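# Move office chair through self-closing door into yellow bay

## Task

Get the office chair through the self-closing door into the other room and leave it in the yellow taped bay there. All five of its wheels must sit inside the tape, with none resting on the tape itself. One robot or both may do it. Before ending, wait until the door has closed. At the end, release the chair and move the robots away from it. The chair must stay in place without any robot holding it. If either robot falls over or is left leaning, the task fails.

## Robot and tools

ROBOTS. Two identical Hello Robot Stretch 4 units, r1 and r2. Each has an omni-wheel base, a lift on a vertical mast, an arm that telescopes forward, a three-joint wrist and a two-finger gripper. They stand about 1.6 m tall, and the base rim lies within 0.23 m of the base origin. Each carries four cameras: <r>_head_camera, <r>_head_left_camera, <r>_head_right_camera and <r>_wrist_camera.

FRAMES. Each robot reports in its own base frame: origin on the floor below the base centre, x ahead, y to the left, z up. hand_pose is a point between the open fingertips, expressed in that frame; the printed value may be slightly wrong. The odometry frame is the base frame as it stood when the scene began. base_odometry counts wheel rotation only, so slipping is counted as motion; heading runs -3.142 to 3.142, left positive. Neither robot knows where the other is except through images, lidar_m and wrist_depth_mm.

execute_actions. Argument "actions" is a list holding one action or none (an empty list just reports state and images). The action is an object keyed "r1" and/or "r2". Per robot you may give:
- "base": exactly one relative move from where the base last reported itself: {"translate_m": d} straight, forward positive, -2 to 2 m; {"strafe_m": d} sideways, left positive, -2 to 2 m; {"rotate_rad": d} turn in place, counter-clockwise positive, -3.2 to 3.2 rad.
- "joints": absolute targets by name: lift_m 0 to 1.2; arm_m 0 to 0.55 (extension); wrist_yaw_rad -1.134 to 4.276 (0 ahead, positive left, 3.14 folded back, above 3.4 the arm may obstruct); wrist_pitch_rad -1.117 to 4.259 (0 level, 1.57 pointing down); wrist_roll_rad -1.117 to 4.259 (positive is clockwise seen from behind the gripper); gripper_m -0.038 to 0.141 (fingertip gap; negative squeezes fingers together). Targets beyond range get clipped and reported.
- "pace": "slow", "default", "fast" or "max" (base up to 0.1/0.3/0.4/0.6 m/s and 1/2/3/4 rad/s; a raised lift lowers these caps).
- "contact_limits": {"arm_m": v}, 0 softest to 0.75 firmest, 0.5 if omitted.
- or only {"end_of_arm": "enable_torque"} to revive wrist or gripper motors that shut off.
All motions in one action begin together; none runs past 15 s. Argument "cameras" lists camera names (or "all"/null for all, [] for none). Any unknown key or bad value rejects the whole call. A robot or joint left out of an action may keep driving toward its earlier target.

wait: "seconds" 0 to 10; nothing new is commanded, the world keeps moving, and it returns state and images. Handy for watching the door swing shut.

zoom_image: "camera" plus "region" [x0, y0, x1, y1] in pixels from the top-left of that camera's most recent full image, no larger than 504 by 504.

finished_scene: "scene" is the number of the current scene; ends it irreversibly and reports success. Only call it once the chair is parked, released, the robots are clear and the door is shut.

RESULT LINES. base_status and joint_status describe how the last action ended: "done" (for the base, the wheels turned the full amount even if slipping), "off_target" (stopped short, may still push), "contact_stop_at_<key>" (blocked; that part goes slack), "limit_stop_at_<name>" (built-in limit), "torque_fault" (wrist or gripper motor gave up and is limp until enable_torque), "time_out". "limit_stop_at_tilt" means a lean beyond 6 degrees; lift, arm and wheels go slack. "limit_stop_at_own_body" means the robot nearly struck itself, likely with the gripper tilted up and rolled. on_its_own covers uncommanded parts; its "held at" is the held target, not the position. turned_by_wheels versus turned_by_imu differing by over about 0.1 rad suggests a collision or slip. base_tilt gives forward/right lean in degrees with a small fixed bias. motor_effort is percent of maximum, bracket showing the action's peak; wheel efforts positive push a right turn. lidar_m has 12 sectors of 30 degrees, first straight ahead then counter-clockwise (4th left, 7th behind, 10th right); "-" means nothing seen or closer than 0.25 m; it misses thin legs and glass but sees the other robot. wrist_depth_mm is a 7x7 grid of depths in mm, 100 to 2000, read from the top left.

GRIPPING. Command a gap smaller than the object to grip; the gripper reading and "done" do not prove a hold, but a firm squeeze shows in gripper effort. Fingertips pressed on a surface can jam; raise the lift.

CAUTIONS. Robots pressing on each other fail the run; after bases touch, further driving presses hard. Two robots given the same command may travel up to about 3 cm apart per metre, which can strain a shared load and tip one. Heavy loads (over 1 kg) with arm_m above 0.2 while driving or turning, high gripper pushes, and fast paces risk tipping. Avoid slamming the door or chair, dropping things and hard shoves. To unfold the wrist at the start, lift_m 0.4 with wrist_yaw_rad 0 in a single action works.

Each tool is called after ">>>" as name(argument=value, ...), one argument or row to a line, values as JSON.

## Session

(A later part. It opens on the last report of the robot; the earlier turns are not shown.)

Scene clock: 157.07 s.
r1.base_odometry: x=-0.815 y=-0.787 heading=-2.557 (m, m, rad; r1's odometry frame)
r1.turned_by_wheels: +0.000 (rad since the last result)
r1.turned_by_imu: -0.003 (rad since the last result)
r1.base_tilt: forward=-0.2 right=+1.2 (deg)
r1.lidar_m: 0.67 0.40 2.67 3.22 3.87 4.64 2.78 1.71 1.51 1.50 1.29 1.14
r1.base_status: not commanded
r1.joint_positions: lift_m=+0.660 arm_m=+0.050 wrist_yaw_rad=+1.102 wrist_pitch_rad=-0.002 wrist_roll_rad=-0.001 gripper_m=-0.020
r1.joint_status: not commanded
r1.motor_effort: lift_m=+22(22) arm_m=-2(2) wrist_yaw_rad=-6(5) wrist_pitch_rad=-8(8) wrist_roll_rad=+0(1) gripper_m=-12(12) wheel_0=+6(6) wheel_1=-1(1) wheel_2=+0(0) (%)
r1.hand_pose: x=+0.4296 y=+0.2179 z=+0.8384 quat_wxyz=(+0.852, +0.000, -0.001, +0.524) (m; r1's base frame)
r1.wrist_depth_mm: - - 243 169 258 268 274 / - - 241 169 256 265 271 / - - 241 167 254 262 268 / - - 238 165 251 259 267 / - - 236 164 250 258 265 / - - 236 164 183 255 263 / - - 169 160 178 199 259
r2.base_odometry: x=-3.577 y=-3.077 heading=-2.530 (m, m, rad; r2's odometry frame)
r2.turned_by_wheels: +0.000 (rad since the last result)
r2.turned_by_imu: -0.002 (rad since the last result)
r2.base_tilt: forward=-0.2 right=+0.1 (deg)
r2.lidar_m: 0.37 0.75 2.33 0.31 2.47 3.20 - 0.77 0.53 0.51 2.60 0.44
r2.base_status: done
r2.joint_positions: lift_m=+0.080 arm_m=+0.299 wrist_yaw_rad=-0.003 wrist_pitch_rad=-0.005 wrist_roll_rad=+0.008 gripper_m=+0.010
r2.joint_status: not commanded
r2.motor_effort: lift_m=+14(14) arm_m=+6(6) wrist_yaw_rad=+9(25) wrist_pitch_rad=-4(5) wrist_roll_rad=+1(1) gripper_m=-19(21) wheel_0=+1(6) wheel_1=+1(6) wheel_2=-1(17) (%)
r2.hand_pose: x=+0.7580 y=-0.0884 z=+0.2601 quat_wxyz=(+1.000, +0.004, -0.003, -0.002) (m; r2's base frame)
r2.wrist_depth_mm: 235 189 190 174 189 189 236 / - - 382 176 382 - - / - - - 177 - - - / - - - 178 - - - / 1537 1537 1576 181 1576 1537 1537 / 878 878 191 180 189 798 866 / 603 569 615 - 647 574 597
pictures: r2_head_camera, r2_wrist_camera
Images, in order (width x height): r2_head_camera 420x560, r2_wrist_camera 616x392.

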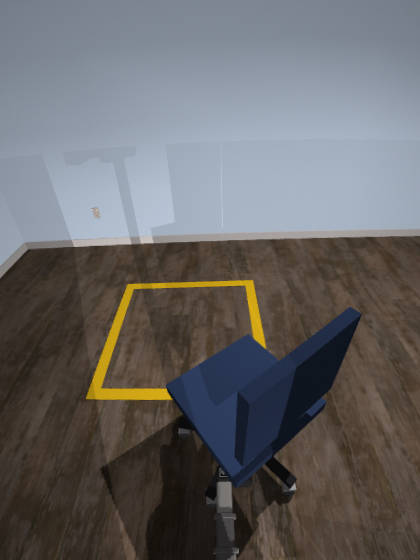

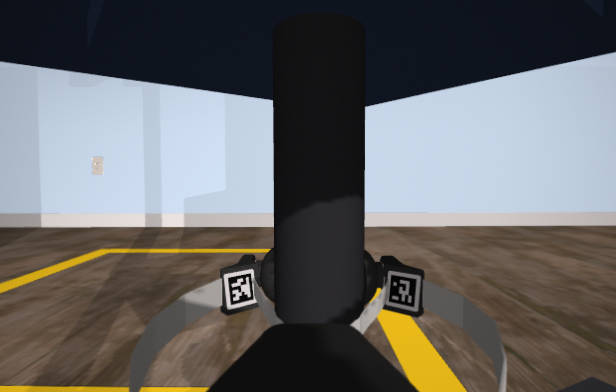

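>>> execute_actions(
  actions=[
    {"r2":{"base":{"translate_m":0.6}}},
  ],
  cameras=[],
)

>>> execute_actions(
  actions=[
    {"r2":{"base":{"strafe_m":0.36},"joints":{"arm_m":0.54},"pace":"slow"},"r1":{"joints":{"gripper_m":0.13}}},
  ],
  cameras=["r2_head_camera","r2_wrist_camera","r1_head_camera"],
)

Scene clock: 166.13 s.
r1.base_odometry: x=-0.815 y=-0.787 heading=-2.557 (m, m, rad; r1's odometry frame)
r1.turned_by_wheels: +0.000 (rad since the last result)
r1.turned_by_imu: -0.002 (rad since the last result)
r1.base_tilt: forward=-0.1 right=+1.2 (deg)
r1.lidar_m: 0.68 0.41 2.63 3.24 3.88 4.63 2.76 1.70 1.50 1.53 1.30 1.14
r1.base_status: not commanded
r1.joint_positions: lift_m=+0.660 arm_m=+0.050 wrist_yaw_rad=+1.102 wrist_pitch_rad=-0.002 wrist_roll_rad=-0.001 gripper_m=-0.020
r1.joint_status: not commanded
r1.motor_effort: lift_m=+22(22) arm_m=-2(2) wrist_yaw_rad=-5(4) wrist_pitch_rad=-7(8) wrist_roll_rad=+1(1) gripper_m=-12(13) wheel_0=+6(6) wheel_1=-1(1) wheel_2=+0(0) (%)
r1.hand_pose: x=+0.4296 y=+0.2179 z=+0.8384 quat_wxyz=(+0.852, +0.000, -0.001, +0.524) (m; r1's base frame)
r1.wrist_depth_mm: - - 243 169 258 268 274 / - - 244 168 256 263 272 / - - 240 167 254 263 268 / - - 239 165 251 260 266 / - - 237 164 251 257 265 / - - 236 164 183 256 263 / - - 170 160 178 200 262
r2.base_odometry: x=-4.068 y=-3.421 heading=-2.530 (m, m, rad; r2's odometry frame)
r2.turned_by_wheels: +0.000 (rad since the last result)
r2.turned_by_imu: +0.000 (rad since the last result)
r2.base_tilt: forward=-0.2 right=+0.1 (deg)
r2.lidar_m: 0.38 0.80 2.35 2.05 0.74 0.60 - 0.82 0.77 2.11 2.63 0.44
r2.base_status: done
r2.joint_positions: lift_m=+0.080 arm_m=+0.299 wrist_yaw_rad=-0.003 wrist_pitch_rad=-0.005 wrist_roll_rad=+0.008 gripper_m=+0.010
r2.joint_status: not commanded
r2.motor_effort: lift_m=+14(14) arm_m=+6(7) wrist_yaw_rad=+6(22) wrist_pitch_rad=-5(6) wrist_roll_rad=+1(0) gripper_m=-21(20) wheel_0=+1(9) wheel_1=+1(5) wheel_2=+0(17) (%)
r2.hand_pose: x=+0.7580 y=-0.0882 z=+0.2601 quat_wxyz=(+1.000, +0.004, -0.003, -0.001) (m; r2's base frame)
r2.wrist_depth_mm: 235 189 189 171 190 190 236 / 1756 1808 377 174 342 1808 1756 / 1863 1808 1808 175 1808 1808 1863 / 1808 1756 1808 176 1808 1863 1863 / 1537 1537 1576 178 1537 1537 1537 / 866 878 191 177 187 798 866 / 609 580 609 - 654 580 609
pictures: none
No camera images: the call's "cameras" was empty. Leave "cameras" out to get every camera's image.

Scene clock: 170.87 s.
r1.base_odometry: x=-0.815 y=-0.787 heading=-2.557 (m, m, rad; r1's odometry frame)
r1.turned_by_wheels: +0.000 (rad since the last result)
r1.turned_by_imu: -0.002 (rad since the last result)
r1.base_tilt: forward=-0.1 right=+1.2 (deg)
r1.lidar_m: 1.16 1.39 2.64 3.23 3.88 4.65 2.78 1.71 1.51 1.52 1.28 1.14
r1.base_status: not commanded
r1.joint_positions: lift_m=+0.660 arm_m=+0.050 wrist_yaw_rad=+1.100 wrist_pitch_rad=-0.002 wrist_roll_rad=-0.001 gripper_m=+0.130
r1.joint_status: all done
r1.motor_effort: lift_m=+22(22) arm_m=-2(2) wrist_yaw_rad=+0(8) wrist_pitch_rad=-8(8) wrist_roll_rad=+0(0) gripper_m=+1(12) wheel_0=+6(6) wheel_1=-1(1) wheel_2=+0(0) (%)
r1.hand_pose: x=+0.4300 y=+0.2175 z=+0.8384 quat_wxyz=(+0.852, +0.000, -0.001, +0.523) (m; r1's base frame)
r1.wrist_depth_mm: - - - - - 1499 1078 / - - - - - 1499 1060 / - - - - - 1537 1060 / - - - - - 1576 1060 / - - - - - 1576 1078 / - - - - - 205 1098 / - - - - 1983 1576 1138
r2.base_odometry: x=-3.862 y=-3.716 heading=-2.531 (m, m, rad; r2's odometry frame)
r2.turned_by_wheels: -0.001 (rad since the last result)
r2.turned_by_imu: -0.006 (rad since the last result)
r2.base_tilt: forward=-0.2 right=+0.1 (deg)
r2.lidar_m: 0.62 2.35 1.98 1.88 0.76 0.53 0.51 0.64 0.87 2.01 2.96 0.78
r2.base_status: done
r2.joint_positions: lift_m=+0.080 arm_m=+0.539 wrist_yaw_rad=-0.003 wrist_pitch_rad=-0.005 wrist_roll_rad=+0.008 gripper_m=+0.010
r2.joint_status: all done
r2.motor_effort: lift_m=+14(14) arm_m=+7(15) wrist_yaw_rad=+9(53) wrist_pitch_rad=-5(6) wrist_roll_rad=+1(2) gripper_m=-23(22) wheel_0=-9(22) wheel_1=-3(5) wheel_2=-2(13) (%)
r2.hand_pose: x=+0.9980 y=-0.0883 z=+0.2601 quat_wxyz=(+1.000, +0.004, -0.003, -0.001) (m; r2's base frame)
r2.wrist_depth_mm: 235 189 190 170 190 190 236 / 1499 1537 382 172 382 1537 1537 / 1537 1499 1537 173 1537 1499 1618 / 1499 1499 1537 174 1537 1537 1618 / 1537 1537 1537 176 1537 1576 1576 / 866 891 191 175 191 798 866 / 609 574 609 - 654 574 603
pictures: r1_head_camera, r2_head_camera, r2_wrist_camera
Images, in order (width x height): r1_head_camera 420x560, r2_head_camera 420x560, r2_wrist_camera 616x392.

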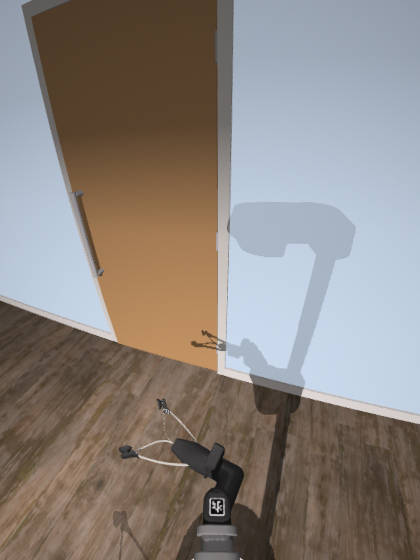

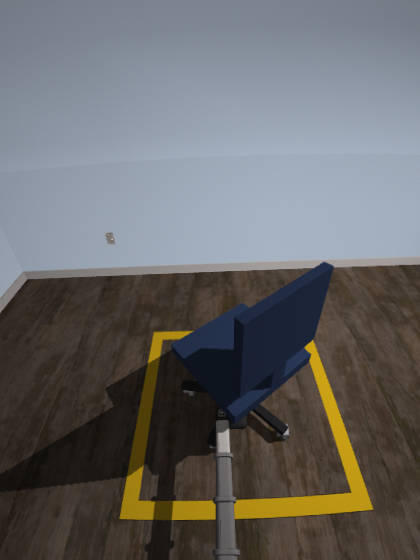

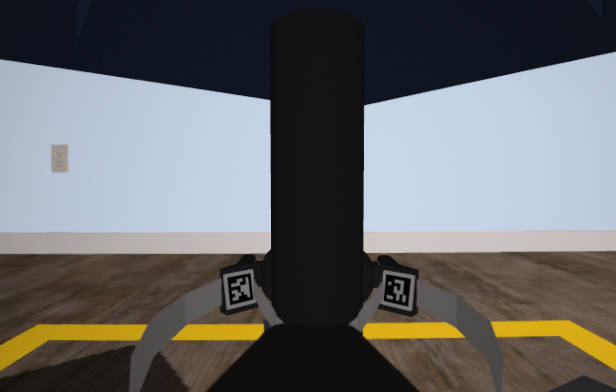

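Centered. Release and retract.

>>> execute_actions(
  actions=[
    {"r2":{"joints":{"gripper_m":0.12}}},
  ],
  cameras=[],
)

>>> execute_actions(
  actions=[
    {"r2":{"base":{"translate_m":-0.18},"joints":{"arm_m":0.05},"pace":"fast"}},
  ],
  cameras=["r2_head_camera","r2_wrist_camera","r1_head_camera"],
)

Scene clock: 174.27 s.
r1.base_odometry: x=-0.815 y=-0.787 heading=-2.557 (m, m, rad; r1's odometry frame)
r1.turned_by_wheels: +0.000 (rad since the last result)
r1.turned_by_imu: -0.001 (rad since the last result)
r1.base_tilt: forward=-0.1 right=+1.2 (deg)
r1.lidar_m: 1.16 1.40 2.64 3.25 3.87 4.63 2.80 1.70 1.51 1.52 1.31 1.15
r1.base_status: not commanded
r1.joint_positions: lift_m=+0.660 arm_m=+0.050 wrist_yaw_rad=+1.100 wrist_pitch_rad=-0.002 wrist_roll_rad=-0.001 gripper_m=+0.130
r1.joint_status: not commanded
r1.motor_effort: lift_m=+22(22) arm_m=-2(2) wrist_yaw_rad=+0(1) wrist_pitch_rad=-8(7) wrist_roll_rad=+0(1) gripper_m=+1(1) wheel_0=+6(6) wheel_1=-1(1) wheel_2=+0(0) (%)
r1.hand_pose: x=+0.4300 y=+0.2175 z=+0.8384 quat_wxyz=(+0.852, +0.000, -0.001, +0.523) (m; r1's base frame)
r1.wrist_depth_mm: - - - - - 1430 1118 / - - - - - 1499 1078 / - - - - - 1537 1098 / - - - - - 1537 1078 / - - - - - 1537 1118 / - - - - - 206 1118 / - - - - 1983 1537 1182
r2.base_odometry: x=-3.862 y=-3.716 heading=-2.531 (m, m, rad; r2's odometry frame)
r2.turned_by_wheels: +0.001 (rad since the last result)
r2.turned_by_imu: +0.002 (rad since the last result)
r2.base_tilt: forward=-0.2 right=+0.2 (deg)
r2.lidar_m: 0.62 2.38 1.97 1.88 0.75 0.54 0.47 0.59 0.87 2.03 2.95 0.78
r2.base_status: not commanded
r2.joint_positions: lift_m=+0.080 arm_m=+0.539 wrist_yaw_rad=+0.000 wrist_pitch_rad=-0.005 wrist_roll_rad=+0.008 gripper_m=+0.120
r2.joint_status: all done
r2.motor_effort: lift_m=+14(14) arm_m=+6(7) wrist_yaw_rad=+2(24) wrist_pitch_rad=-6(4) wrist_roll_rad=+1(2) gripper_m=-1(23) wheel_0=-3(9) wheel_1=+0(2) wheel_2=-2(5) (%)
r2.hand_pose: x=+0.9982 y=-0.0875 z=+0.2601 quat_wxyz=(+1.000, +0.004, -0.003, +0.000) (m; r2's base frame)
r2.wrist_depth_mm: 235 190 190 176 191 190 190 / 1537 1537 379 177 342 1576 1537 / 1537 1464 1537 178 1576 1576 1576 / 1576 1618 1576 180 1537 1537 1576 / 1499 1537 1537 181 1366 1537 1537 / 866 788 750 180 741 809 866 / 609 609 615 - 647 574 609
pictures: none
No camera images: the call's "cameras" was empty. Leave "cameras" out to get every camera's image.

Scene clock: 176.37 s.
r1.base_odometry: x=-0.815 y=-0.787 heading=-2.557 (m, m, rad; r1's odometry frame)
r1.turned_by_wheels: +0.000 (rad since the last result)
r1.turned_by_imu: -0.001 (rad since the last result)
r1.base_tilt: forward=-0.1 right=+1.2 (deg)
r1.lidar_m: 1.16 1.40 2.62 3.25 3.84 4.65 2.78 1.70 1.52 1.51 1.29 1.15
r1.base_status: not commanded
r1.joint_positions: lift_m=+0.660 arm_m=+0.050 wrist_yaw_rad=+1.100 wrist_pitch_rad=-0.002 wrist_roll_rad=-0.001 gripper_m=+0.130
r1.joint_status: not commanded
r1.motor_effort: lift_m=+22(22) arm_m=-2(2) wrist_yaw_rad=-1(1) wrist_pitch_rad=-7(7) wrist_roll_rad=+1(0) gripper_m=-1(3) wheel_0=+5(6) wheel_1=-1(1) wheel_2=+0(0) (%)
r1.hand_pose: x=+0.4300 y=+0.2175 z=+0.8384 quat_wxyz=(+0.852, +0.000, -0.001, +0.523) (m; r1's base frame)
r1.wrist_depth_mm: - - - - - 1464 1078 / - - - - - 1537 1078 / - - - - - 1499 1078 / - - - - - 1576 1098 / - - - - - 1537 1118 / - - - - - 206 1118 / - - - - - 1537 1182
r2.base_odometry: x=-3.714 y=-3.613 heading=-2.531 (m, m, rad; r2's odometry frame)
r2.turned_by_wheels: +0.000 (rad since the last result)
r2.turned_by_imu: +0.000 (rad since the last result)
r2.base_tilt: forward=-0.2 right=+0.2 (deg)
r2.lidar_m: 0.82 2.53 1.96 1.43 0.52 0.37 0.32 0.39 0.59 1.38 2.92 0.97
r2.base_status: done
r2.joint_positions: lift_m=+0.080 arm_m=+0.052 wrist_yaw_rad=+0.000 wrist_pitch_rad=-0.005 wrist_roll_rad=+0.008 gripper_m=+0.120
r2.joint_status: all done
r2.motor_effort: lift_m=+14(14) arm_m=-10(7) wrist_yaw_rad=+0(0) wrist_pitch_rad=-6(6) wrist_roll_rad=+0(2) gripper_m=+0(3) wheel_0=+0(7) wheel_1=+0(6) wheel_2=-2(14) (%)
r2.hand_pose: x=+0.5111 y=-0.0875 z=+0.2600 quat_wxyz=(+1.000, +0.004, -0.002, +0.000) (m; r2's base frame)
r2.wrist_depth_mm: - - - - 683 - - / - - - 580 699 - - / - - 904 778 904 - - / - - - - - - - / 1576 1576 1576 878 1182 1576 1537 / 866 820 591 699 654 798 878 / 609 609 609 - 647 580 597
pictures: r1_head_camera, r2_head_camera, r2_wrist_camera
Images, in order (width x height): r1_head_camera 420x560, r2_head_camera 420x560, r2_wrist_camera 616x392.

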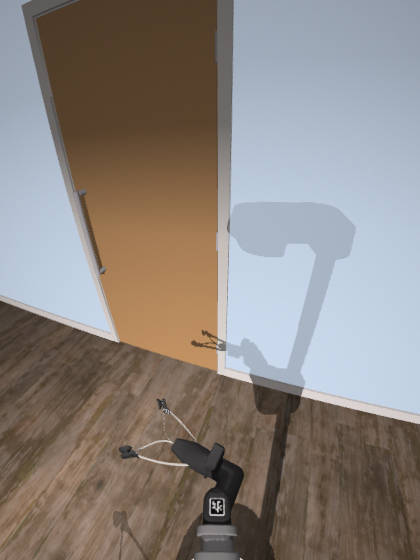

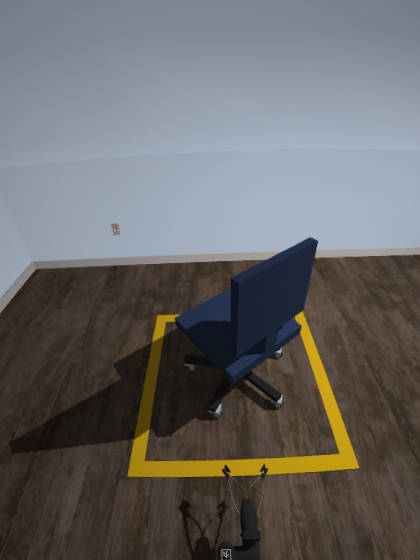

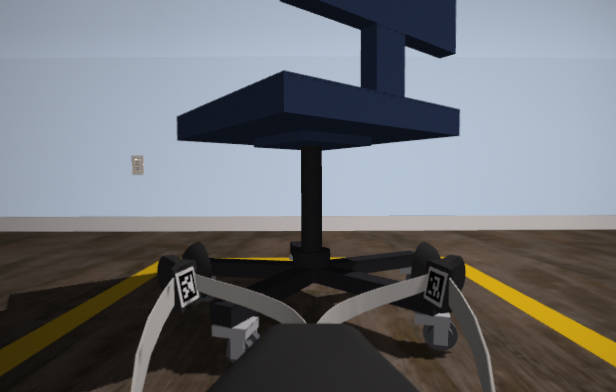

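>>> execute_actions(
  actions=[
    {"r2":{"base":{"strafe_m":0.7},"pace":"max"}},
  ],
  cameras=["r1_head_camera"],
)

>>> finished_scene(
  scene=1,
)

Scene clock: 180.53 s.
r1.base_odometry: x=-0.815 y=-0.787 heading=-2.557 (m, m, rad; r1's odometry frame)
r1.turned_by_wheels: +0.000 (rad since the last result)
r1.turned_by_imu: -0.001 (rad since the last result)
r1.base_tilt: forward=-0.1 right=+1.2 (deg)
r1.lidar_m: 1.13 1.40 2.64 3.24 3.85 4.64 2.78 1.69 1.51 1.53 1.30 1.14
r1.base_status: not commanded
r1.joint_positions: lift_m=+0.660 arm_m=+0.050 wrist_yaw_rad=+1.100 wrist_pitch_rad=-0.002 wrist_roll_rad=-0.001 gripper_m=+0.130
r1.joint_status: not commanded
r1.motor_effort: lift_m=+22(22) arm_m=-2(2) wrist_yaw_rad=-1(0) wrist_pitch_rad=-7(7) wrist_roll_rad=+0(1) gripper_m=-2(0) wheel_0=+6(6) wheel_1=-1(1) wheel_2=+0(0) (%)
r1.hand_pose: x=+0.4300 y=+0.2175 z=+0.8384 quat_wxyz=(+0.852, +0.000, -0.001, +0.523) (m; r1's base frame)
r1.wrist_depth_mm: - - - - - 1464 1098 / - - - - - 1499 1060 / - - - - - 1537 1078 / - - - - - 1576 1098 / - - - - - 1576 1098 / - - - - - 205 1118 / - - - - 1921 1499 1160
r2.base_odometry: x=-3.313 y=-4.186 heading=-2.531 (m, m, rad; r2's odometry frame)
r2.turned_by_wheels: +0.000 (rad since the last result)
r2.turned_by_imu: +0.003 (rad since the last result)
r2.base_tilt: forward=-0.2 right=+0.1 (deg)
r2.lidar_m: 2.44 1.72 1.24 1.17 0.51 0.35 0.33 0.36 0.49 1.64 1.34 1.08
r2.base_status: done
r2.joint_positions: lift_m=+0.080 arm_m=+0.052 wrist_yaw_rad=+0.000 wrist_pitch_rad=-0.005 wrist_roll_rad=+0.008 gripper_m=+0.120
r2.joint_status: not commanded
r2.motor_effort: lift_m=+14(14) arm_m=-9(9) wrist_yaw_rad=+1(3) wrist_pitch_rad=-6(5) wrist_roll_rad=+1(0) gripper_m=-2(1) wheel_0=+1(15) wheel_1=-1(14) wheel_2=+0(1) (%)
r2.hand_pose: x=+0.5111 y=-0.0874 z=+0.2600 quat_wxyz=(+1.000, +0.004, -0.002, +0.000) (m; r2's base frame)
r2.wrist_depth_mm: 1808 - - - - - - / 1808 - - - - - - / 1808 - - - - 904 854 / 1756 - - - - - - / 1576 1618 1618 1618 1537 1576 891 / 878 809 759 809 750 820 878 / 609 609 621 - 647 569 609
pictures: r1_head_camera
Images, in order (width x height): r1_head_camera 420x560.

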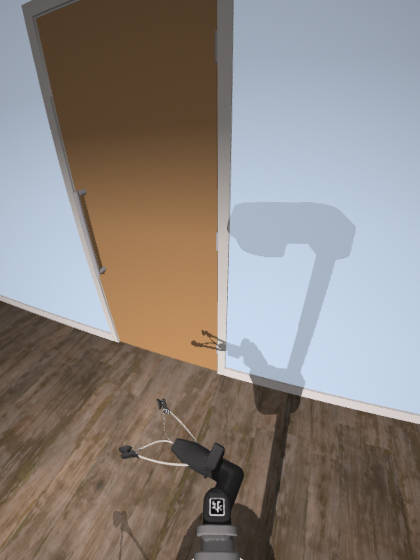

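The scene is finished: the task was done.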